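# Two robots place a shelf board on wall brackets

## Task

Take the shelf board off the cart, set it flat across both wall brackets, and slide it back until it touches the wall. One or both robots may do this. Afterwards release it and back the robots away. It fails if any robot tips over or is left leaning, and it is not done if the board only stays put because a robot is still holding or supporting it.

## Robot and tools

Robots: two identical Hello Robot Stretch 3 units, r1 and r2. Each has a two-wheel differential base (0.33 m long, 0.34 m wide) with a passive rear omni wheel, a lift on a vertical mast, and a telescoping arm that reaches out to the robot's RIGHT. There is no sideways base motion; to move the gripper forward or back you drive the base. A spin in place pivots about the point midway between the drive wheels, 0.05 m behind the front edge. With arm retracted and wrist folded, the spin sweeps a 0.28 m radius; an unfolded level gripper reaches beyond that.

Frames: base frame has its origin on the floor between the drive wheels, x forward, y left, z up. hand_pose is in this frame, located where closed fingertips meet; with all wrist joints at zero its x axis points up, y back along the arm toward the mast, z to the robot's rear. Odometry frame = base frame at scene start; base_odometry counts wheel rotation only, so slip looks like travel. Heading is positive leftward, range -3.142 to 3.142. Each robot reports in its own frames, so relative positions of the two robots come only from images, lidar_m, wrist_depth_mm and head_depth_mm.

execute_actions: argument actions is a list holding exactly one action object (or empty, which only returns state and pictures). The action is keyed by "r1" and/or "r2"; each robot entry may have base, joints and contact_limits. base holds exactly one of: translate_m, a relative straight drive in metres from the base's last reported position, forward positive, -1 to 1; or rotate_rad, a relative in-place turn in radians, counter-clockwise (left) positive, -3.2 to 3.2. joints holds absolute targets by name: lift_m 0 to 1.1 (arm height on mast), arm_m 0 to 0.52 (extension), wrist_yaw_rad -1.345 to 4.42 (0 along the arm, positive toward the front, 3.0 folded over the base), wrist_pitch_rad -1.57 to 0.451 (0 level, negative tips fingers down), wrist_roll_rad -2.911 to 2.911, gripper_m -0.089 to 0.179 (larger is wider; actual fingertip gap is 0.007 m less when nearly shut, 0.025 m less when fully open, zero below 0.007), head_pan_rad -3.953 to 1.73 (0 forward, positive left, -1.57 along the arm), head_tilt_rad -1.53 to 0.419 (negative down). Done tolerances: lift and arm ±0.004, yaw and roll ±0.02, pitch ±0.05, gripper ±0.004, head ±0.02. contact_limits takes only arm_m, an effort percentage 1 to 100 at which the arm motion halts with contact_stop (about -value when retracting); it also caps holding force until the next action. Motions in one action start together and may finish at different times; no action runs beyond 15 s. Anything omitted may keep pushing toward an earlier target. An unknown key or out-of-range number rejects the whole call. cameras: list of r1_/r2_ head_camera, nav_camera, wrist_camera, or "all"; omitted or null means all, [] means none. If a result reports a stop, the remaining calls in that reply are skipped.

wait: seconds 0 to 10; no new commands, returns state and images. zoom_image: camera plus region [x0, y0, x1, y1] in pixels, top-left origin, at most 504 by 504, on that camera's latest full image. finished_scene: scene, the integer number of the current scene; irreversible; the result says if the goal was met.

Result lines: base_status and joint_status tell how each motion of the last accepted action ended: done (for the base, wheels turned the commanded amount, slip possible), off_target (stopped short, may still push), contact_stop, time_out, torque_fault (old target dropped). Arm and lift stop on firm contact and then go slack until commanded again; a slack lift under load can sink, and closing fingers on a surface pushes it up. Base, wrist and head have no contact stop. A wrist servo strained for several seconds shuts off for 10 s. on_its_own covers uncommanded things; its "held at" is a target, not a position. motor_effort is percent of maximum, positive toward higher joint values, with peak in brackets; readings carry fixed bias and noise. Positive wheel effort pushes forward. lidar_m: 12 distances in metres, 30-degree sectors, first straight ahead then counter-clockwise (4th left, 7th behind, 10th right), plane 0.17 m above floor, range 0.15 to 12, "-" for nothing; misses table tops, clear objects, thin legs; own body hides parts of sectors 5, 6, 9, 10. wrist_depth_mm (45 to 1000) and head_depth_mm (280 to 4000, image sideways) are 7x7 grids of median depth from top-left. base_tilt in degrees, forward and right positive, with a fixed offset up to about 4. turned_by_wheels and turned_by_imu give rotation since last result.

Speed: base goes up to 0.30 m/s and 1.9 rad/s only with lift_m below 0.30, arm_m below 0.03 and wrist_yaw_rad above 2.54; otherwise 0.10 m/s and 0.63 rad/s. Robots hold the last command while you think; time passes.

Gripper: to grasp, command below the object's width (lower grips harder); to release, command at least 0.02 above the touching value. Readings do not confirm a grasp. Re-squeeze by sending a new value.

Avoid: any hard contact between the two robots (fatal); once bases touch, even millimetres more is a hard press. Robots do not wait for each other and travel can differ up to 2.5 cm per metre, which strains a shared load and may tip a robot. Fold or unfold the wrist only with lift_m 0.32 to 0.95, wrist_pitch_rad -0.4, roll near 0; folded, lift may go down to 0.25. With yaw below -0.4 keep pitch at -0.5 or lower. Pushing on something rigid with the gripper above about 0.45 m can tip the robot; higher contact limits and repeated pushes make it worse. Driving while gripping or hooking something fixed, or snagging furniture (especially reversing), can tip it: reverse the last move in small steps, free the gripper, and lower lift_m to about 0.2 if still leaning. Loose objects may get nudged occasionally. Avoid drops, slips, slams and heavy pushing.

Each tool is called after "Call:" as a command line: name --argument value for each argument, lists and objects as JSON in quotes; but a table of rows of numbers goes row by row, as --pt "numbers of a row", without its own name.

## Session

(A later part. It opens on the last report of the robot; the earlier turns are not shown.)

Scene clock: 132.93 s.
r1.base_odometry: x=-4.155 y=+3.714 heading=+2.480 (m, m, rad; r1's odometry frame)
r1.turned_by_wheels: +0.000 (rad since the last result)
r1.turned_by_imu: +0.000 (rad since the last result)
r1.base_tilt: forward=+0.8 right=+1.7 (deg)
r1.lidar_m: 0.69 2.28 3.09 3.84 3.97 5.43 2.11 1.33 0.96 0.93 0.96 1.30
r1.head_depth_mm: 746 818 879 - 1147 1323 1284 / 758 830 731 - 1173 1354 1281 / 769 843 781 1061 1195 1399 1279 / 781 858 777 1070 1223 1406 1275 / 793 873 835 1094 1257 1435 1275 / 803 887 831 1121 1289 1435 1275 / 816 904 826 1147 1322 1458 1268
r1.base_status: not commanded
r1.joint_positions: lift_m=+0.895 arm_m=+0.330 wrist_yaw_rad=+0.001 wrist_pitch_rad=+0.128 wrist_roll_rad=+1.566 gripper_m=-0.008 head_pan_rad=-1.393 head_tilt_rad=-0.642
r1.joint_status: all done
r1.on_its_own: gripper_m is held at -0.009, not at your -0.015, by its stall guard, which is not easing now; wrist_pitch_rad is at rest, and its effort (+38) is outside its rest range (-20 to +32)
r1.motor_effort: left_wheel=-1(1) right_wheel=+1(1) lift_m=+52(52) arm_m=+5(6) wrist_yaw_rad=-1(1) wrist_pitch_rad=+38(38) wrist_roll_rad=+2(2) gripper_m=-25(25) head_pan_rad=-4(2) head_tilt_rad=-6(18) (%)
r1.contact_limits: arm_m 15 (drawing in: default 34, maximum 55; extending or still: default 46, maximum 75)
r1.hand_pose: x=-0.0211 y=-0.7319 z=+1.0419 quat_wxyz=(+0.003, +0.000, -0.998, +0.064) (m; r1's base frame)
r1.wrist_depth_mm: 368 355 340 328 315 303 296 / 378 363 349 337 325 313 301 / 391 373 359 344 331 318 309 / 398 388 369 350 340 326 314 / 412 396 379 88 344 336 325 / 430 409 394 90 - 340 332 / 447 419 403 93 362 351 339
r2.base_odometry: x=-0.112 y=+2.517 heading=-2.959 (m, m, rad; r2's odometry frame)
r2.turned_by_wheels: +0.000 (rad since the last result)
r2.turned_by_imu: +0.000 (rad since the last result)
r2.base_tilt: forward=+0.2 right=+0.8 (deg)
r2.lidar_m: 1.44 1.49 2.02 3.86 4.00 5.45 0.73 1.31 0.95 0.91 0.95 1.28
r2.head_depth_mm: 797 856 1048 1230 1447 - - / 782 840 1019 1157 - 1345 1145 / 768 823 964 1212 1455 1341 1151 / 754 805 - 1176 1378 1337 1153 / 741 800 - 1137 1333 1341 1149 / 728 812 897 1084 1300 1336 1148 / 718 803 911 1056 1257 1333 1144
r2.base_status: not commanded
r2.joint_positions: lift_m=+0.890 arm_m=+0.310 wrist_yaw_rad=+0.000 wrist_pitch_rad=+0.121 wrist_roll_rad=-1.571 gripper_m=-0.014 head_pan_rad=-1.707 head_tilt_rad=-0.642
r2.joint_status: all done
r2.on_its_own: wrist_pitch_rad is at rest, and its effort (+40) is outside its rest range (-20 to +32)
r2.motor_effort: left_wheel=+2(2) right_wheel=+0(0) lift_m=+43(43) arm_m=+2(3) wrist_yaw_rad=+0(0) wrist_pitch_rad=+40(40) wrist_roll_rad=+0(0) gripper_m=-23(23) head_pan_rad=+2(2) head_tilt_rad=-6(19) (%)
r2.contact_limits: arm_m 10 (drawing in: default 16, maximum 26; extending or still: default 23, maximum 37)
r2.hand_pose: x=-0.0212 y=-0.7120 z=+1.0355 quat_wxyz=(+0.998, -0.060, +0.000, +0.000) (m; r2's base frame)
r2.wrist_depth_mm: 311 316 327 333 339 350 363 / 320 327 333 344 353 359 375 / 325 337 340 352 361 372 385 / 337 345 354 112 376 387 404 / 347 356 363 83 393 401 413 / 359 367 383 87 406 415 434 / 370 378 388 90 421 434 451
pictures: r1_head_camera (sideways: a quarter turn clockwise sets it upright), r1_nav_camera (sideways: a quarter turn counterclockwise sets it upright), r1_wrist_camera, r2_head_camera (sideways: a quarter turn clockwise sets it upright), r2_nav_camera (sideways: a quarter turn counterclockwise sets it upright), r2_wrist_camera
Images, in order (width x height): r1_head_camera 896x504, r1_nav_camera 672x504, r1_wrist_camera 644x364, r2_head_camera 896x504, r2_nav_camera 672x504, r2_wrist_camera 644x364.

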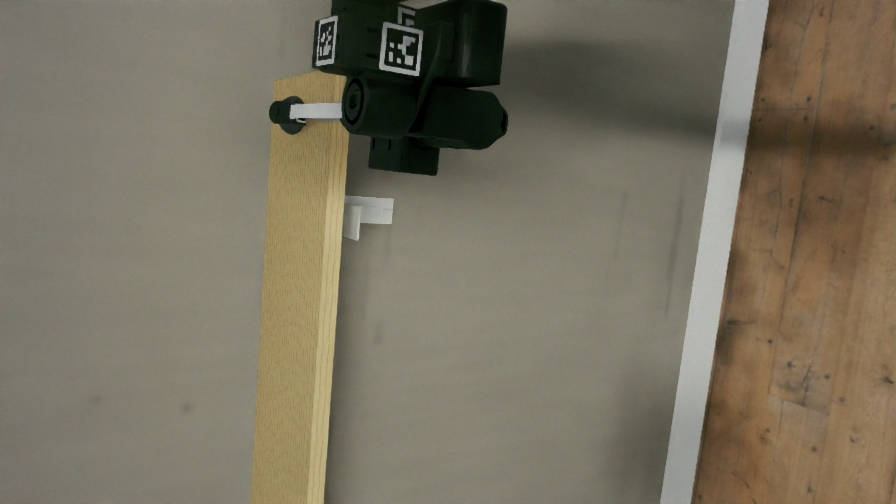

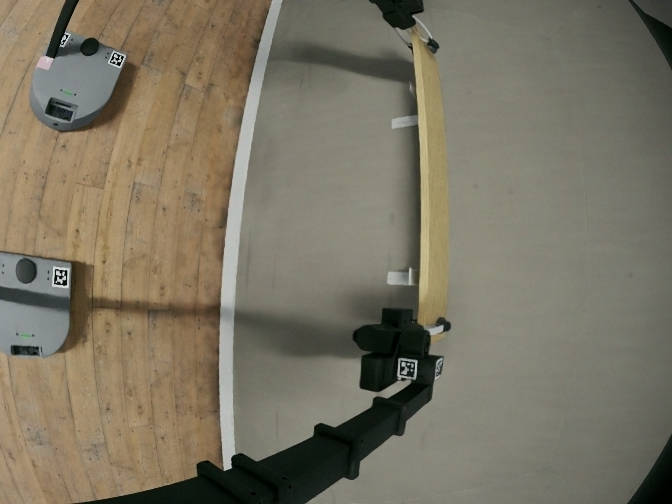

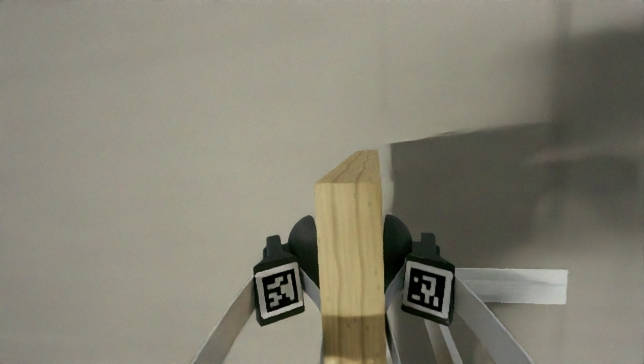

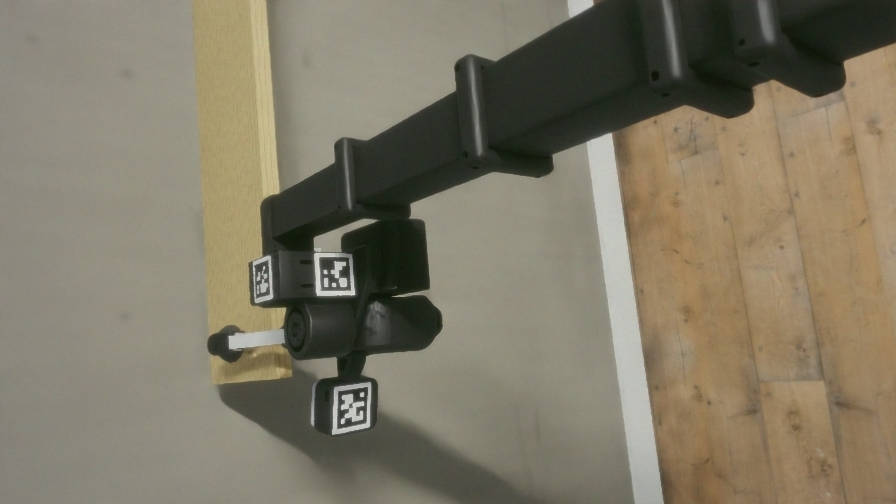

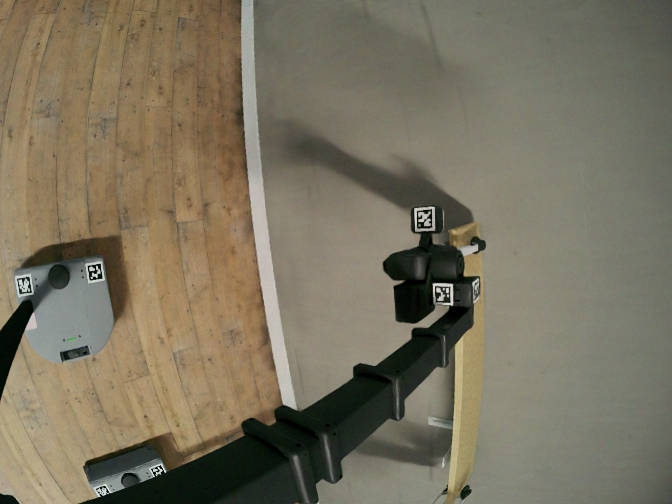

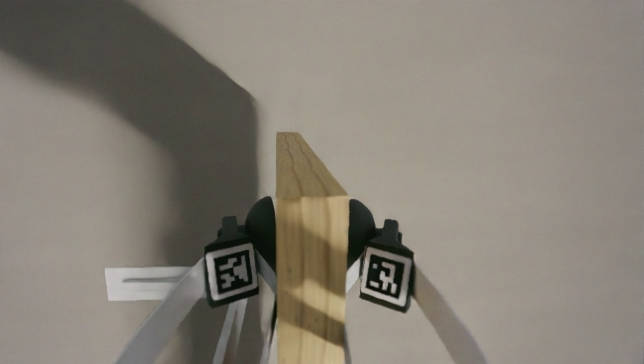

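Call:
execute_actions --actions '[{"r1": {"joints": {"arm_m": 0.355}, "contact_limits": {"arm_m": 14}}, "r2": {"joints": {"arm_m": 0.335}, "contact_limits": {"arm_m": 8}}}]' --cameras '["r1_head_camera", "r1_wrist_camera", "r2_wrist_camera", "r2_nav_camera"]'

Scene clock: 134.50 s.
r1.base_odometry: x=-4.155 y=+3.714 heading=+2.480 (m, m, rad; r1's odometry frame)
r1.turned_by_wheels: +0.000 (rad since the last result)
r1.turned_by_imu: +0.000 (rad since the last result)
r1.base_tilt: forward=+0.6 right=+1.8 (deg)
r1.lidar_m: 0.69 2.28 3.13 3.82 3.97 5.40 2.11 1.33 0.97 0.92 0.96 1.29
r1.head_depth_mm: 748 817 873 1054 1147 1321 1286 / 760 830 729 1078 1170 1353 1278 / 769 842 802 1061 1195 1392 1283 / 779 858 799 1078 1226 1402 1275 / 791 874 834 1097 1257 1431 1274 / 805 887 831 1119 1290 1439 1268 / 816 898 1006 1143 1326 1461 1269
r1.base_status: not commanded
r1.joint_positions: lift_m=+0.895 arm_m=+0.355 wrist_yaw_rad=+0.001 wrist_pitch_rad=+0.128 wrist_roll_rad=+1.566 gripper_m=-0.008 head_pan_rad=-1.393 head_tilt_rad=-0.642
r1.joint_status: all done
r1.on_its_own: gripper_m is held at -0.009, not at your -0.015, by its stall guard, which is not easing now; wrist_pitch_rad is at rest, and its effort (+38) is outside its rest range (-20 to +32)
r1.motor_effort: left_wheel=-1(1) right_wheel=+1(1) lift_m=+51(51) arm_m=+4(5) wrist_yaw_rad=-1(1) wrist_pitch_rad=+38(38) wrist_roll_rad=+2(2) gripper_m=-25(25) head_pan_rad=-3(3) head_tilt_rad=-4(5) (%)
r1.contact_limits: arm_m 14 (drawing in: default 34, maximum 55; extending or still: default 46, maximum 75)
r1.hand_pose: x=-0.0211 y=-0.7569 z=+1.0419 quat_wxyz=(+0.003, +0.000, -0.998, +0.064) (m; r1's base frame)
r1.wrist_depth_mm: 340 329 316 304 293 283 274 / 349 336 322 311 299 290 279 / 360 346 334 319 308 297 288 / 369 355 340 323 311 301 293 / 386 367 351 88 319 309 300 / 391 378 362 90 - 314 306 / 407 388 369 93 338 325 313
r2.base_odometry: x=-0.112 y=+2.517 heading=-2.959 (m, m, rad; r2's odometry frame)
r2.turned_by_wheels: +0.000 (rad since the last result)
r2.turned_by_imu: +0.000 (rad since the last result)
r2.base_tilt: forward=+0.1 right=+0.4 (deg)
r2.lidar_m: 1.44 1.49 2.02 3.86 4.00 5.41 0.73 1.32 0.95 0.91 0.95 1.28
r2.head_depth_mm: 798 842 1050 1236 1448 - - / 784 837 1020 1147 - 1349 1147 / 768 822 965 1213 1456 1349 1156 / 755 808 - 1158 1382 1338 1152 / 741 801 - 1133 1338 1336 1147 / 729 803 905 1086 1299 1333 1146 / 715 802 914 1060 1262 1331 1142
r2.base_status: not commanded
r2.joint_positions: lift_m=+0.890 arm_m=+0.335 wrist_yaw_rad=+0.000 wrist_pitch_rad=+0.121 wrist_roll_rad=-1.571 gripper_m=-0.014 head_pan_rad=-1.707 head_tilt_rad=-0.642
r2.joint_status: all done
r2.on_its_own: wrist_pitch_rad is at rest, and its effort (+40) is outside its rest range (-20 to +32)
r2.motor_effort: left_wheel=+2(2) right_wheel=+0(0) lift_m=+43(43) arm_m=+2(2) wrist_yaw_rad=+0(0) wrist_pitch_rad=+40(40) wrist_roll_rad=+0(0) gripper_m=-23(23) head_pan_rad=+3(2) head_tilt_rad=-6(6) (%)
r2.contact_limits: arm_m 8 (drawing in: default 16, maximum 26; extending or still: default 23, maximum 37)
r2.hand_pose: x=-0.0212 y=-0.7370 z=+1.0355 quat_wxyz=(+0.998, -0.060, +0.000, +0.000) (m; r2's base frame)
r2.wrist_depth_mm: 285 292 300 309 317 326 336 / 296 303 308 319 327 336 346 / 304 313 323 327 337 347 363 / 315 320 327 111 352 359 370 / 323 334 339 83 364 374 382 / 335 337 351 87 377 386 404 / 347 354 364 90 388 402 414
pictures: r1_head_camera (sideways: a quarter turn clockwise sets it upright), r1_wrist_camera, r2_nav_camera (sideways: a quarter turn counterclockwise sets it upright), r2_wrist_camera
Images, in order (width x height): r1_head_camera 896x504, r1_wrist_camera 644x364, r2_nav_camera 672x504, r2_wrist_camera 644x364.

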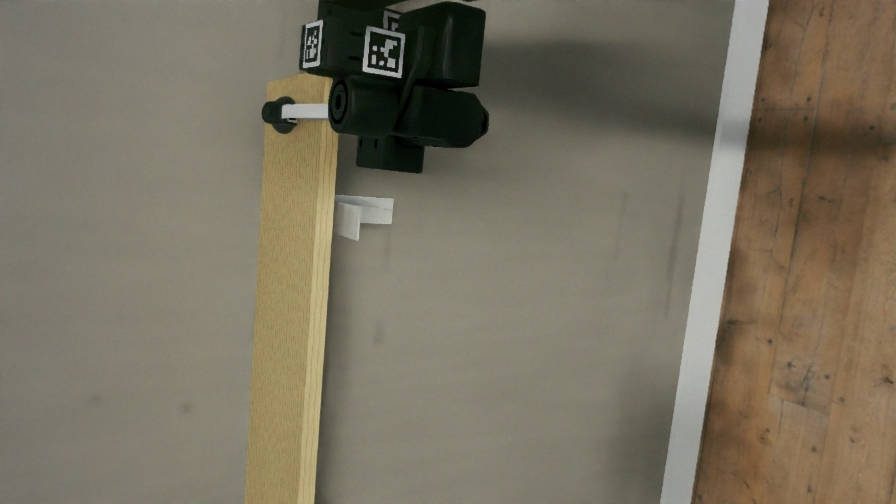

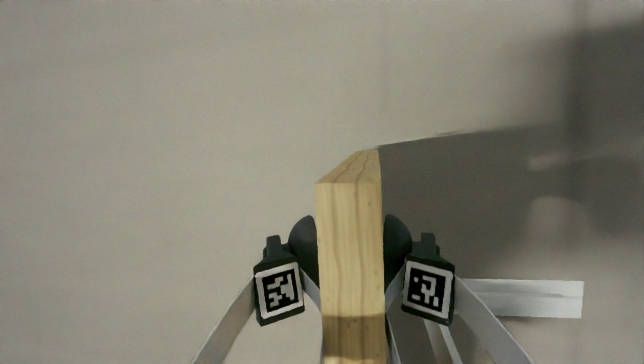

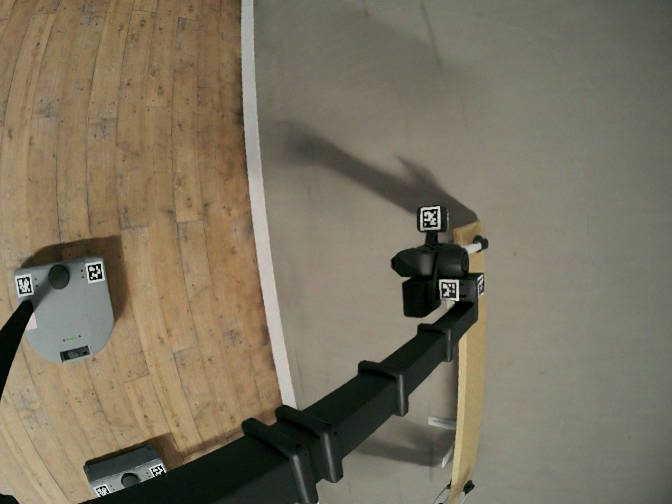

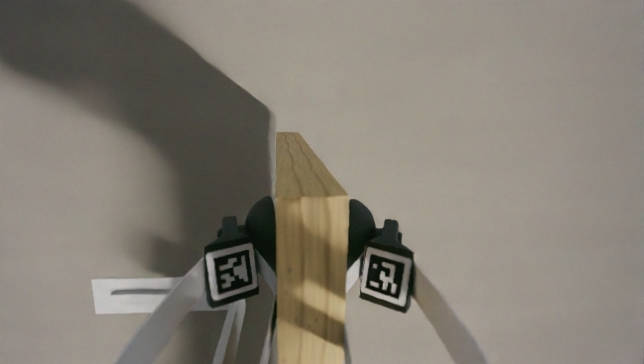

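Call:
execute_actions --actions '[{"r1": {"joints": {"arm_m": 0.38}, "contact_limits": {"arm_m": 13}}, "r2": {"joints": {"arm_m": 0.36}, "contact_limits": {"arm_m": 7}}}]' --cameras '["r1_head_camera", "r1_wrist_camera", "r2_wrist_camera", "r2_head_camera"]'

Scene clock: 135.77 s.
r1.base_odometry: x=-4.155 y=+3.714 heading=+2.480 (m, m, rad; r1's odometry frame)
r1.turned_by_wheels: +0.000 (rad since the last result)
r1.turned_by_imu: +0.000 (rad since the last result)
r1.base_tilt: forward=+0.7 right=+1.7 (deg)
r1.lidar_m: 0.69 2.29 3.09 3.83 3.98 5.44 2.11 1.33 0.96 0.92 0.96 1.30
r1.head_depth_mm: 747 819 873 1043 1148 1324 1281 / 756 830 780 1073 1174 1355 1280 / 768 843 777 1054 1197 1390 1280 / 782 858 835 1073 1232 1401 1278 / 793 874 970 1096 1258 1431 1269 / 805 887 987 1118 1289 1442 1272 / 818 893 1009 1145 1316 1463 1267
r1.base_status: not commanded
r1.joint_positions: lift_m=+0.895 arm_m=+0.380 wrist_yaw_rad=+0.001 wrist_pitch_rad=+0.128 wrist_roll_rad=+1.566 gripper_m=-0.008 head_pan_rad=-1.393 head_tilt_rad=-0.642
r1.joint_status: all done
r1.on_its_own: gripper_m is held at -0.009, not at your -0.015, by its stall guard, which is not easing now; wrist_pitch_rad is at rest, and its effort (+38) is outside its rest range (-20 to +32)
r1.motor_effort: left_wheel=+0(1) right_wheel=+1(1) lift_m=+51(52) arm_m=+5(4) wrist_yaw_rad=+0(0) wrist_pitch_rad=+38(38) wrist_roll_rad=+2(2) gripper_m=-25(24) head_pan_rad=-3(3) head_tilt_rad=-4(4) (%)
r1.contact_limits: arm_m 13 (drawing in: default 34, maximum 55; extending or still: default 46, maximum 75)
r1.hand_pose: x=-0.0211 y=-0.7819 z=+1.0419 quat_wxyz=(+0.003, +0.000, -0.998, +0.064) (m; r1's base frame)
r1.wrist_depth_mm: 315 303 291 280 271 260 254 / 323 311 298 288 277 267 258 / 332 322 306 296 285 274 263 / 344 326 317 298 290 280 271 / 352 337 325 88 294 287 276 / 362 348 335 90 - 292 283 / 379 358 343 93 310 299 288
r2.base_odometry: x=-0.112 y=+2.517 heading=-2.959 (m, m, rad; r2's odometry frame)
r2.turned_by_wheels: +0.000 (rad since the last result)
r2.turned_by_imu: +0.000 (rad since the last result)
r2.base_tilt: forward=+0.0 right=+0.5 (deg)
r2.lidar_m: 1.44 1.49 2.02 3.87 4.01 5.47 0.73 1.31 0.95 0.91 0.94 1.28
r2.head_depth_mm: 797 841 1048 1239 1442 - - / 783 838 1021 1151 - 1329 1145 / 768 822 964 1198 1452 1348 1155 / 754 815 - 1140 1381 1341 1149 / 742 802 - 1124 1340 1332 1155 / 728 805 942 1082 1298 1332 1145 / 716 802 914 1058 1256 1330 1149
r2.base_status: not commanded
r2.joint_positions: lift_m=+0.890 arm_m=+0.360 wrist_yaw_rad=+0.000 wrist_pitch_rad=+0.121 wrist_roll_rad=-1.571 gripper_m=-0.014 head_pan_rad=-1.707 head_tilt_rad=-0.642
r2.joint_status: all done
r2.on_its_own: wrist_pitch_rad is at rest, and its effort (+40) is outside its rest range (-20 to +32)
r2.motor_effort: left_wheel=+2(2) right_wheel=-1(0) lift_m=+43(43) arm_m=+2(4) wrist_yaw_rad=+0(0) wrist_pitch_rad=+40(40) wrist_roll_rad=+1(0) gripper_m=-23(23) head_pan_rad=+3(3) head_tilt_rad=-6(6) (%)
r2.contact_limits: arm_m 7 (drawing in: default 16, maximum 26; extending or still: default 23, maximum 37)
r2.hand_pose: x=-0.0212 y=-0.7620 z=+1.0355 quat_wxyz=(+0.998, -0.060, +0.000, +0.000) (m; r2's base frame)
r2.wrist_depth_mm: 265 271 279 286 290 302 309 / 271 277 286 296 302 311 317 / 281 286 292 301 314 319 329 / 289 295 305 112 322 331 344 / 298 306 314 83 332 344 356 / 310 315 332 87 351 356 366 / 316 328 336 90 361 375 386
pictures: r1_head_camera (sideways: a quarter turn clockwise sets it upright), r1_wrist_camera, r2_head_camera (sideways: a quarter turn clockwise sets it upright), r2_wrist_camera
Images, in order (width x height): r1_head_camera 896x504, r1_wrist_camera 644x364, r2_head_camera 896x504, r2_wrist_camera 644x364.

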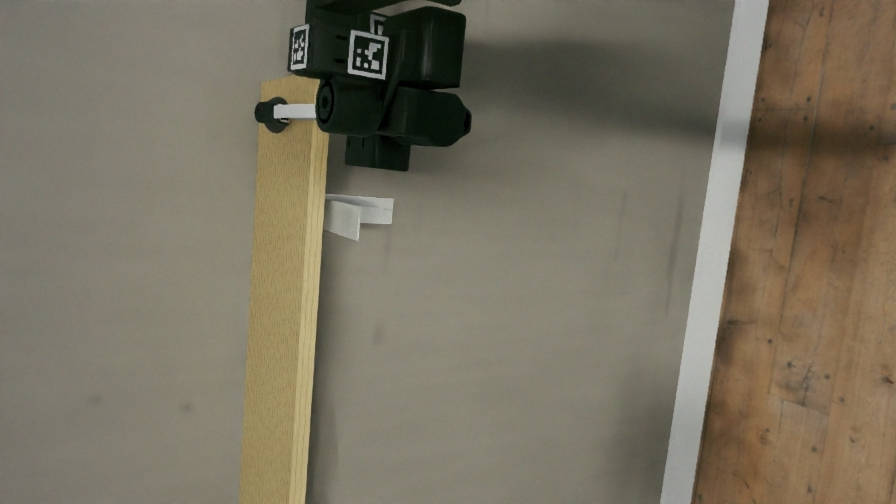

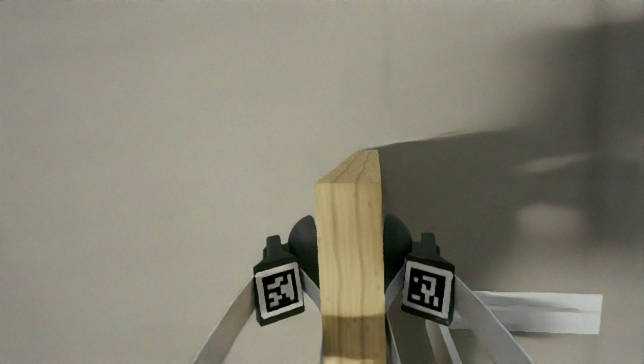

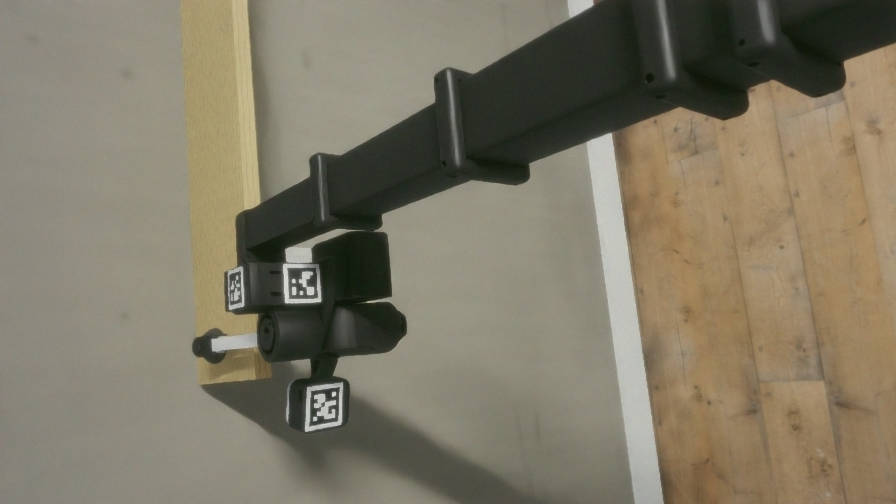

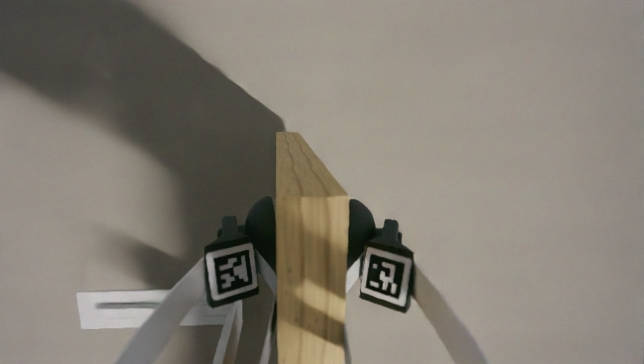

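Call:
execute_actions --actions '[{"r1": {"joints": {"arm_m": 0.41}, "contact_limits": {"arm_m": 13}}, "r2": {"joints": {"arm_m": 0.39}, "contact_limits": {"arm_m": 7}}}]' --cameras '["r1_head_camera", "r1_wrist_camera", "r2_wrist_camera", "r1_nav_camera"]'

Scene clock: 137.17 s.
r1.base_odometry: x=-4.155 y=+3.714 heading=+2.480 (m, m, rad; r1's odometry frame)
r1.turned_by_wheels: +0.000 (rad since the last result)
r1.turned_by_imu: +0.000 (rad since the last result)
r1.base_tilt: forward=+0.7 right=+1.6 (deg)
r1.lidar_m: 0.69 2.28 3.09 3.83 3.98 5.43 2.11 1.33 0.97 0.92 0.96 1.30
r1.head_depth_mm: 747 818 - 1042 1146 1323 1284 / 757 832 776 1067 1172 1358 1282 / 768 848 836 1054 1202 1392 1277 / 779 859 834 1073 1228 1399 1279 / 791 873 971 1097 1257 1428 1271 / 805 890 990 1119 1288 1440 1274 / 817 891 1005 1145 1317 1466 1265
r1.base_status: not commanded
r1.joint_positions: lift_m=+0.895 arm_m=+0.394 wrist_yaw_rad=+0.004 wrist_pitch_rad=+0.128 wrist_roll_rad=+1.566 gripper_m=-0.008 head_pan_rad=-1.393 head_tilt_rad=-0.643
r1.joint_status: arm_m contact_stop (moved +0.014 of +0.030)
r1.on_its_own: gripper_m is held at -0.009, not at your -0.015, by its stall guard, which is not easing now; arm_m is slack since a contact_stop, until your next command for it (your +0.410 is given up); wrist_pitch_rad is at rest, and its effort (+38) is outside its rest range (-20 to +32)
r1.motor_effort: left_wheel=+0(2) right_wheel=-2(5) lift_m=+52(51) arm_m=+0(15) wrist_yaw_rad=-4(5) wrist_pitch_rad=+38(39) wrist_roll_rad=+2(2) gripper_m=-23(25) head_pan_rad=-3(3) head_tilt_rad=-3(5) (%)
r1.contact_limits: arm_m 13 (drawing in: default 34, maximum 55; extending or still: default 46, maximum 75)
r1.hand_pose: x=-0.0202 y=-0.7963 z=+1.0418 quat_wxyz=(+0.002, +0.002, -0.998, +0.063) (m; r1's base frame)
r1.wrist_depth_mm: 298 288 276 265 258 248 240 / 308 298 283 274 262 253 246 / 317 306 292 281 271 260 251 / 330 314 299 282 274 267 257 / 336 324 308 86 280 274 264 / 347 330 318 88 - 280 270 / 355 342 326 92 297 284 276
r2.base_odometry: x=-0.112 y=+2.517 heading=-2.959 (m, m, rad; r2's odometry frame)
r2.turned_by_wheels: +0.000 (rad since the last result)
r2.turned_by_imu: +0.000 (rad since the last result)
r2.base_tilt: forward=+0.1 right=+0.6 (deg)
r2.lidar_m: 1.44 1.49 2.02 3.86 4.01 5.44 0.73 1.31 0.95 0.91 0.94 1.28
r2.head_depth_mm: 796 858 1046 1246 - - - / 783 836 1023 - - 1317 1146 / 770 822 962 1195 1450 1348 1159 / 754 821 - 1144 1379 1342 1151 / 740 806 - 1112 1338 1331 1152 / 727 805 961 1085 1294 1334 1150 / 717 801 913 1058 1261 1326 1149
r2.base_status: not commanded
r2.joint_positions: lift_m=+0.890 arm_m=+0.387 wrist_yaw_rad=+0.004 wrist_pitch_rad=+0.120 wrist_roll_rad=-1.572 gripper_m=-0.014 head_pan_rad=-1.707 head_tilt_rad=-0.642
r2.joint_status: arm_m contact_stop (moved +0.027 of +0.030)
r2.on_its_own: arm_m is slack since a contact_stop, until your next command for it; wrist_pitch_rad is at rest, and its effort (+40) is outside its rest range (-20 to +32)
r2.motor_effort: left_wheel=+2(6) right_wheel=-1(6) lift_m=+42(43) arm_m=+0(10) wrist_yaw_rad=-3(5) wrist_pitch_rad=+40(41) wrist_roll_rad=+1(1) gripper_m=-23(23) head_pan_rad=+3(2) head_tilt_rad=-5(6) (%)
r2.contact_limits: arm_m 7 (drawing in: default 16, maximum 26; extending or still: default 23, maximum 37)
r2.hand_pose: x=-0.0200 y=-0.7893 z=+1.0352 quat_wxyz=(+0.998, -0.059, +0.001, +0.002) (m; r2's base frame)
r2.wrist_depth_mm: 242 247 252 259 267 274 280 / 248 255 261 269 275 282 289 / 255 263 268 275 283 292 301 / 263 270 277 104 294 303 315 / 271 277 286 81 304 312 323 / 279 289 301 84 316 324 336 / 289 288 304 87 327 338 349
pictures: r1_head_camera (sideways: a quarter turn clockwise sets it upright), r1_nav_camera (sideways: a quarter turn counterclockwise sets it upright), r1_wrist_camera, r2_wrist_camera
Images, in order (width x height): r1_head_camera 896x504, r1_nav_camera 672x504, r1_wrist_camera 644x364, r2_wrist_camera 644x364.

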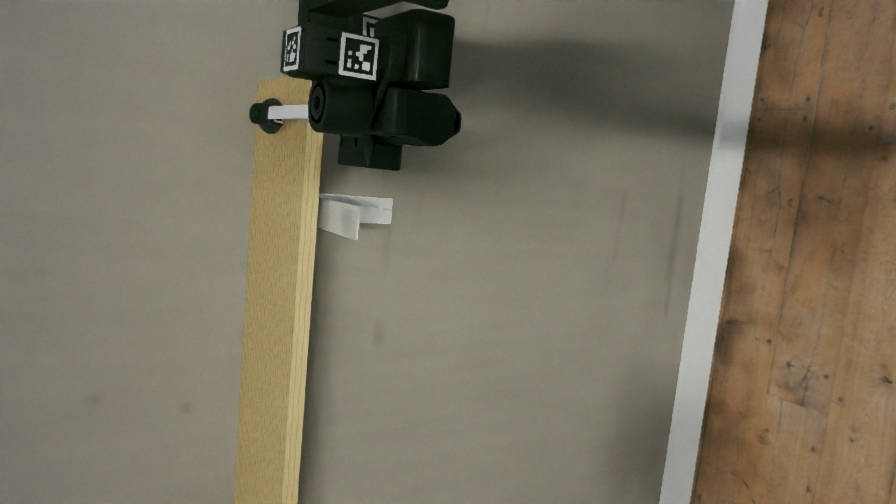

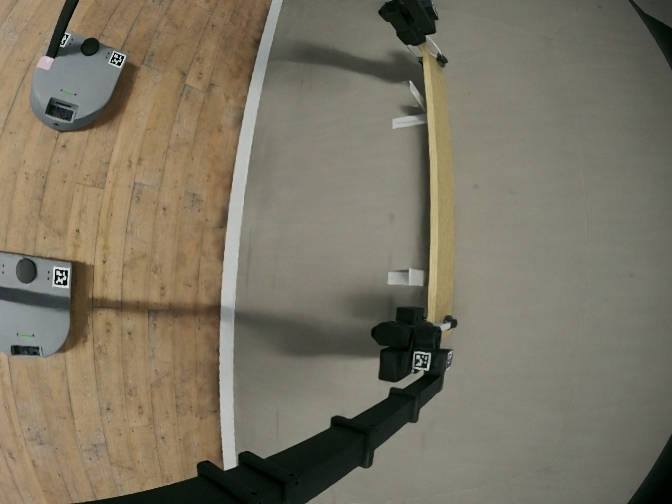

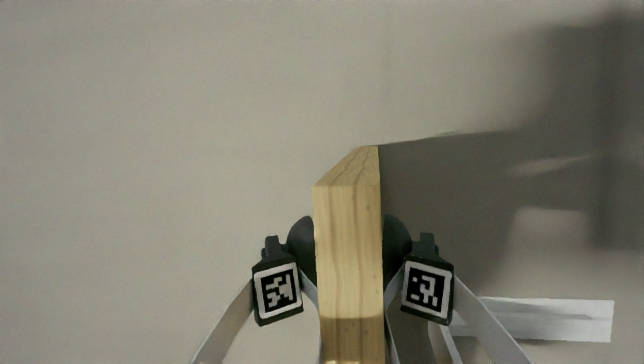

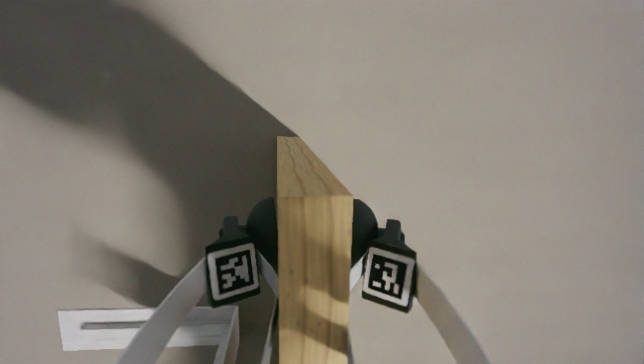

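Call:
execute_actions --actions '[{"r1": {"joints": {"arm_m": 0.39, "lift_m": 0.868}, "contact_limits": {"arm_m": 15}}, "r2": {"joints": {"arm_m": 0.383, "lift_m": 0.87}, "contact_limits": {"arm_m": 8}}}]' --cameras '["r1_head_camera", "r1_wrist_camera", "r2_wrist_camera", "r1_nav_camera"]'

Scene clock: 139.63 s.
r1.base_odometry: x=-4.155 y=+3.714 heading=+2.480 (m, m, rad; r1's odometry frame)
r1.turned_by_wheels: +0.000 (rad since the last result)
r1.turned_by_imu: +0.000 (rad since the last result)
r1.base_tilt: forward=+0.7 right=+1.7 (deg)
r1.lidar_m: 0.69 2.28 3.09 3.83 3.99 5.41 2.11 1.33 0.96 0.93 0.96 1.30
r1.head_depth_mm: 747 817 881 1054 1147 1322 1281 / 758 831 858 - 1177 1361 1280 / 767 845 852 1062 1198 1395 1276 / 779 859 849 1072 1229 1399 1279 / 791 874 909 1096 1258 1427 1273 / 803 884 900 1120 1288 1442 1270 / 815 902 1010 1143 1328 1459 1268
r1.base_status: not commanded
r1.joint_positions: lift_m=+0.868 arm_m=+0.390 wrist_yaw_rad=+0.003 wrist_pitch_rad=+0.129 wrist_roll_rad=+1.566 gripper_m=-0.008 head_pan_rad=-1.393 head_tilt_rad=-0.643
r1.joint_status: all done
r1.on_its_own: gripper_m is held at -0.009, not at your -0.015, by its stall guard, which is not easing now; wrist_pitch_rad is at rest, and its effort (+37) is outside its rest range (-20 to +32)
r1.motor_effort: left_wheel=-1(1) right_wheel=+0(2) lift_m=+43(47) arm_m=-5(5) wrist_yaw_rad=-2(4) wrist_pitch_rad=+37(38) wrist_roll_rad=+2(2) gripper_m=-24(23) head_pan_rad=-3(3) head_tilt_rad=-4(4) (%)
r1.contact_limits: arm_m 15 (drawing in: default 34, maximum 55; extending or still: default 46, maximum 75)
r1.hand_pose: x=-0.0207 y=-0.7925 z=+1.0155 quat_wxyz=(+0.002, +0.001, -0.998, +0.064) (m; r1's base frame)
r1.wrist_depth_mm: 304 292 279 270 260 251 243 / 314 297 289 278 266 256 248 / 321 308 299 285 273 265 253 / 330 318 304 285 279 269 260 / 341 328 314 86 284 276 266 / 349 337 322 88 - 282 273 / 361 346 328 92 296 287 277
r2.base_odometry: x=-0.112 y=+2.517 heading=-2.959 (m, m, rad; r2's odometry frame)
r2.turned_by_wheels: +0.000 (rad since the last result)
r2.turned_by_imu: +0.001 (rad since the last result)
r2.base_tilt: forward=+0.1 right=+0.6 (deg)
r2.lidar_m: 1.44 1.49 2.02 3.87 3.99 5.47 0.73 1.32 0.95 0.91 0.94 1.28
r2.head_depth_mm: 796 853 1050 1243 1478 - - / 782 844 1022 1173 - 1347 1144 / 768 833 976 - 1461 1344 1154 / 753 822 - 1149 1385 1339 1149 / 742 810 - 1126 1340 1336 1150 / 728 813 923 1085 1297 1332 1144 / 718 802 913 1060 1267 1330 1144
r2.base_status: not commanded
r2.joint_positions: lift_m=+0.870 arm_m=+0.383 wrist_yaw_rad=+0.003 wrist_pitch_rad=+0.123 wrist_roll_rad=-1.572 gripper_m=-0.014 head_pan_rad=-1.707 head_tilt_rad=-0.642
r2.joint_status: all done
r2.on_its_own: wrist_pitch_rad is at rest, and its effort (+39) is outside its rest range (-20 to +32)
r2.motor_effort: left_wheel=+1(2) right_wheel=+0(1) lift_m=+37(43) arm_m=-2(0) wrist_yaw_rad=-2(3) wrist_pitch_rad=+39(40) wrist_roll_rad=+1(1) gripper_m=-23(23) head_pan_rad=+2(2) head_tilt_rad=-5(6) (%)
r2.contact_limits: arm_m 8 (drawing in: default 16, maximum 26; extending or still: default 23, maximum 37)
r2.hand_pose: x=-0.0205 y=-0.7855 z=+1.0161 quat_wxyz=(+0.998, -0.061, +0.001, +0.001) (m; r2's base frame)
r2.wrist_depth_mm: 244 248 255 262 270 276 285 / 251 257 265 271 278 287 296 / 258 262 273 280 286 295 308 / 266 273 280 104 295 305 318 / 273 281 285 81 309 317 329 / 286 290 301 84 319 331 342 / 293 297 303 87 331 345 356
pictures: r1_head_camera (sideways: a quarter turn clockwise sets it upright), r1_nav_camera (sideways: a quarter turn counterclockwise sets it upright), r1_wrist_camera, r2_wrist_camera
Images, in order (width x height): r1_head_camera 896x504, r1_nav_camera 672x504, r1_wrist_camera 644x364, r2_wrist_camera 644x364.

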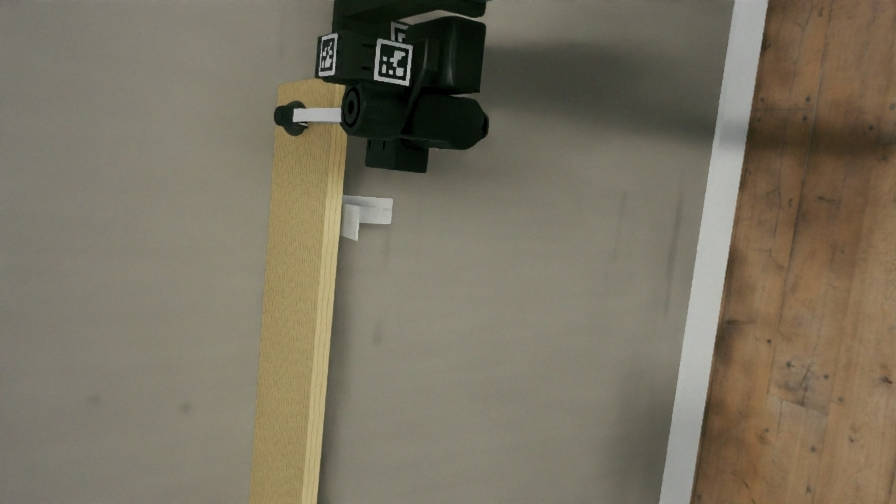

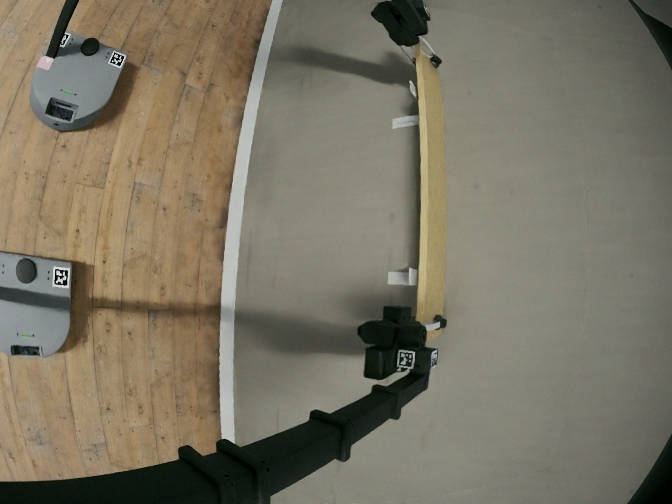

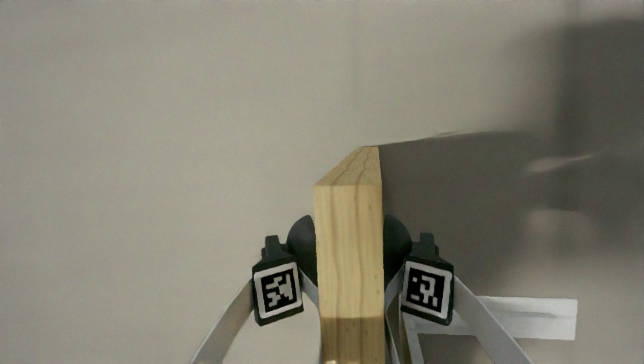

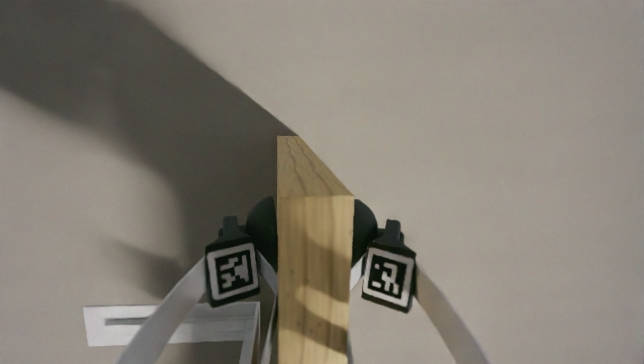

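Call:
execute_actions --actions '[{"r1": {"joints": {"lift_m": 0.857}}, "r2": {"joints": {"lift_m": 0.859}}}]' --cameras '["r1_wrist_camera", "r2_wrist_camera", "r1_nav_camera"]'

Scene clock: 140.50 s.
r1.base_odometry: x=-4.155 y=+3.714 heading=+2.480 (m, m, rad; r1's odometry frame)
r1.turned_by_wheels: +0.000 (rad since the last result)
r1.turned_by_imu: +0.000 (rad since the last result)
r1.base_tilt: forward=+0.8 right=+1.7 (deg)
r1.lidar_m: 0.69 2.28 3.09 3.84 3.96 5.44 2.11 1.33 0.97 0.92 0.96 1.30
r1.head_depth_mm: 745 818 887 - 1151 1327 1286 / 757 831 875 - 1174 1355 1283 / 768 845 889 1064 1200 1388 1276 / 781 857 881 1072 1230 1397 1275 / 792 871 878 1097 1259 1434 1281 / 802 887 935 1121 1290 1437 1274 / 818 903 933 1146 1321 1464 1266
r1.base_status: not commanded
r1.joint_positions: lift_m=+0.857 arm_m=+0.390 wrist_yaw_rad=+0.003 wrist_pitch_rad=+0.130 wrist_roll_rad=+1.566 gripper_m=-0.008 head_pan_rad=-1.393 head_tilt_rad=-0.643
r1.joint_status: all done
r1.on_its_own: gripper_m is held at -0.009, not at your -0.015, by its stall guard, which is not easing now; wrist_pitch_rad is at rest, and its effort (+37) is outside its rest range (-20 to +32)
r1.motor_effort: left_wheel=+0(0) right_wheel=+0(0) lift_m=+42(44) arm_m=-4(5) wrist_yaw_rad=-2(2) wrist_pitch_rad=+37(37) wrist_roll_rad=+2(1) gripper_m=-24(24) head_pan_rad=-3(3) head_tilt_rad=-3(4) (%)
r1.hand_pose: x=-0.0207 y=-0.7925 z=+1.0046 quat_wxyz=(+0.002, +0.001, -0.998, +0.064) (m; r1's base frame)
r1.wrist_depth_mm: 303 294 281 270 260 251 244 / 310 301 289 278 267 257 249 / 323 309 295 284 273 263 253 / 330 316 303 286 278 268 261 / 339 327 312 86 283 276 266 / 349 337 322 88 - 282 271 / 363 347 330 92 298 286 279
r2.base_odometry: x=-0.112 y=+2.517 heading=-2.959 (m, m, rad; r2's odometry frame)
r2.turned_by_wheels: +0.000 (rad since the last result)
r2.turned_by_imu: +0.000 (rad since the last result)
r2.base_tilt: forward=+0.2 right=+0.7 (deg)
r2.lidar_m: 1.44 1.49 2.02 3.87 4.01 5.46 0.73 1.31 0.95 0.91 0.94 1.28
r2.head_depth_mm: 798 869 1050 1248 1489 - - / 782 857 1025 1176 - - 1160 / 769 837 977 - 1462 1348 1157 / 754 821 - 1157 1386 1339 1157 / 742 811 - 1130 1337 1334 1150 / 728 812 909 1083 1296 1336 1148 / 716 801 913 1056 1259 1331 1149
r2.base_status: not commanded
r2.joint_positions: lift_m=+0.859 arm_m=+0.383 wrist_yaw_rad=+0.003 wrist_pitch_rad=+0.123 wrist_roll_rad=-1.572 gripper_m=-0.014 head_pan_rad=-1.707 head_tilt_rad=-0.642
r2.joint_status: all done
r2.on_its_own: wrist_pitch_rad is at rest, and its effort (+39) is outside its rest range (-20 to +32)
r2.motor_effort: left_wheel=+1(1) right_wheel=+0(0) lift_m=+37(38) arm_m=-2(1) wrist_yaw_rad=-2(2) wrist_pitch_rad=+39(39) wrist_roll_rad=+1(1) gripper_m=-23(23) head_pan_rad=+2(2) head_tilt_rad=-5(5) (%)
r2.hand_pose: x=-0.0205 y=-0.7855 z=+1.0051 quat_wxyz=(+0.998, -0.061, +0.001, +0.001) (m; r2's base frame)
r2.wrist_depth_mm: 244 250 257 263 271 278 284 / 252 256 263 270 279 284 294 / 258 264 272 279 289 296 306 / 266 272 283 104 299 306 316 / 275 283 287 81 310 318 330 / 282 289 302 84 322 331 343 / 291 295 304 87 331 344 356
pictures: r1_nav_camera (sideways: a quarter turn counterclockwise sets it upright), r1_wrist_camera, r2_wrist_camera
Images, in order (width x height): r1_nav_camera 672x504, r1_wrist_camera 644x364, r2_wrist_camera 644x364.

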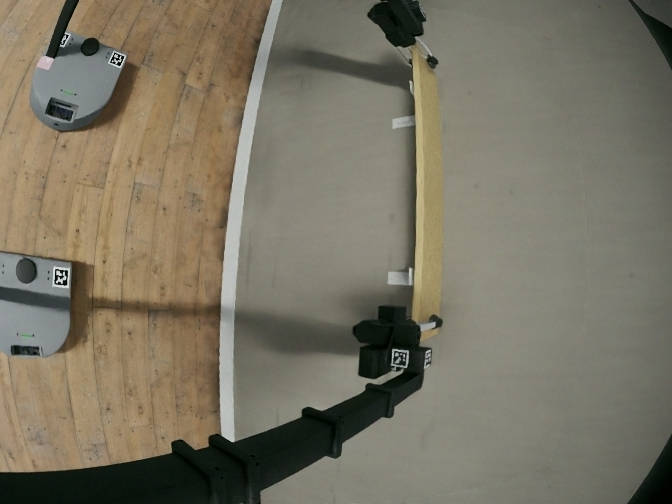

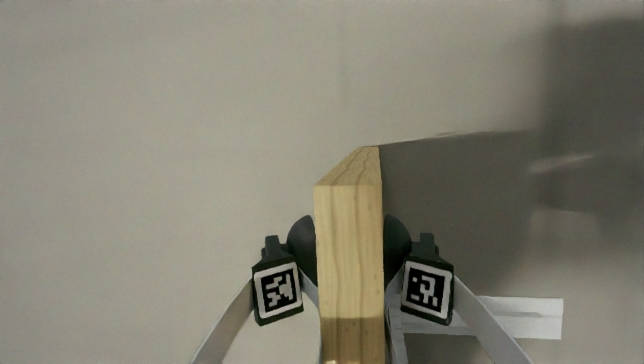

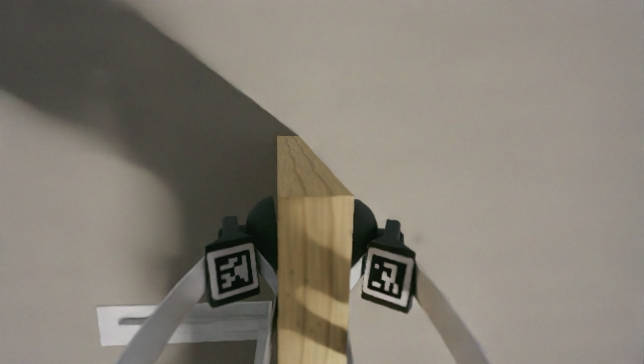

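Call:
execute_actions --actions '[{"r1": {"joints": {"lift_m": 0.85}}, "r2": {"joints": {"lift_m": 0.852}}}]' --cameras '["r1_wrist_camera", "r2_wrist_camera"]'

Scene clock: 141.23 s.
r1.base_odometry: x=-4.155 y=+3.714 heading=+2.480 (m, m, rad; r1's odometry frame)
r1.turned_by_wheels: +0.000 (rad since the last result)
r1.turned_by_imu: +0.000 (rad since the last result)
r1.base_tilt: forward=+0.8 right=+1.6 (deg)
r1.lidar_m: 0.69 2.28 3.10 3.84 3.98 5.40 2.11 1.33 0.96 0.93 0.96 1.29
r1.head_depth_mm: 746 817 888 - 1145 1321 1285 / 756 830 874 - 1175 1356 1283 / 768 844 847 1060 1202 1389 1281 / 781 858 900 1074 1229 1403 1275 / 792 871 898 1098 1260 1434 1268 / 802 886 887 1119 1286 1443 1274 / 816 902 949 1144 1320 1459 1271
r1.base_status: not commanded
r1.joint_positions: lift_m=+0.850 arm_m=+0.390 wrist_yaw_rad=+0.003 wrist_pitch_rad=+0.132 wrist_roll_rad=+1.566 gripper_m=-0.008 head_pan_rad=-1.393 head_tilt_rad=-0.643
r1.joint_status: all done
r1.on_its_own: gripper_m is held at -0.009, not at your -0.015, by its stall guard, which is not easing now; wrist_pitch_rad is at rest, and its effort (+36) is outside its rest range (-20 to +32)
r1.motor_effort: left_wheel=+0(0) right_wheel=+0(0) lift_m=+41(44) arm_m=-4(5) wrist_yaw_rad=-2(2) wrist_pitch_rad=+36(37) wrist_roll_rad=+2(2) gripper_m=-24(24) head_pan_rad=-4(3) head_tilt_rad=-3(3) (%)
r1.hand_pose: x=-0.0207 y=-0.7925 z=+0.9982 quat_wxyz=(+0.002, +0.001, -0.998, +0.066) (m; r1's base frame)
r1.wrist_depth_mm: 304 292 280 271 261 249 243 / 312 300 288 276 267 257 246 / 324 309 295 284 272 263 254 / 332 316 305 287 277 269 260 / 341 326 314 86 283 276 265 / 354 337 325 88 - 281 274 / 364 346 331 91 300 286 279
r2.base_odometry: x=-0.112 y=+2.517 heading=-2.959 (m, m, rad; r2's odometry frame)
r2.turned_by_wheels: +0.000 (rad since the last result)
r2.turned_by_imu: +0.000 (rad since the last result)
r2.base_tilt: forward=+0.1 right=+0.6 (deg)
r2.lidar_m: 1.44 1.50 2.02 3.86 4.01 5.45 0.73 1.31 0.95 0.91 0.95 1.28
r2.head_depth_mm: 798 873 1050 1243 1498 - - / 781 856 1022 1182 - - 1157 / 768 837 983 - 1456 1348 1156 / 753 823 - 1161 1387 1344 1150 / 741 817 - 1141 1339 1334 1151 / 729 812 915 1086 1300 1333 1146 / 716 803 911 1058 1258 1331 1144
r2.base_status: not commanded
r2.joint_positions: lift_m=+0.852 arm_m=+0.383 wrist_yaw_rad=+0.003 wrist_pitch_rad=+0.127 wrist_roll_rad=-1.572 gripper_m=-0.014 head_pan_rad=-1.707 head_tilt_rad=-0.642
r2.joint_status: all done
r2.on_its_own: wrist_pitch_rad is at rest, and its effort (+37) is outside its rest range (-20 to +32)
r2.motor_effort: left_wheel=+1(1) right_wheel=+0(0) lift_m=+36(34) arm_m=-2(2) wrist_yaw_rad=-2(2) wrist_pitch_rad=+37(39) wrist_roll_rad=+0(1) gripper_m=-22(23) head_pan_rad=+2(2) head_tilt_rad=-5(5) (%)
r2.hand_pose: x=-0.0205 y=-0.7854 z=+0.9993 quat_wxyz=(+0.998, -0.063, +0.001, +0.001) (m; r2's base frame)
r2.wrist_depth_mm: 243 249 256 262 271 279 286 / 250 256 263 271 279 287 297 / 260 265 272 279 288 294 307 / 266 270 280 104 299 305 316 / 275 280 285 81 309 318 329 / 282 290 305 84 321 333 344 / 293 294 305 87 330 348 356
pictures: r1_wrist_camera, r2_wrist_camera
Images, in order (width x height): r1_wrist_camera 644x364, r2_wrist_camera 644x364.

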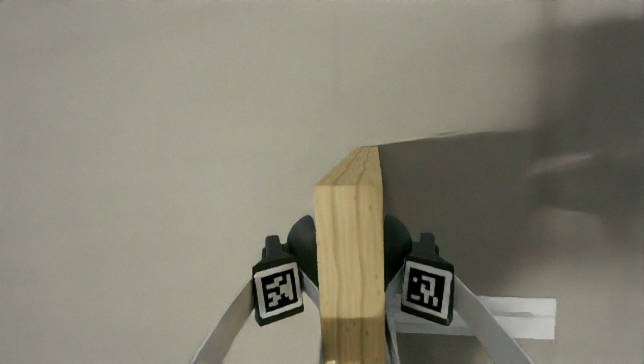

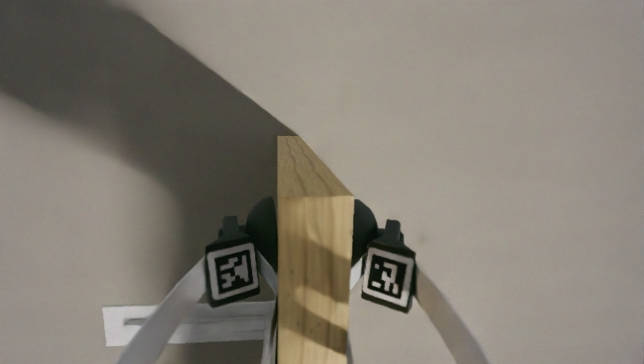

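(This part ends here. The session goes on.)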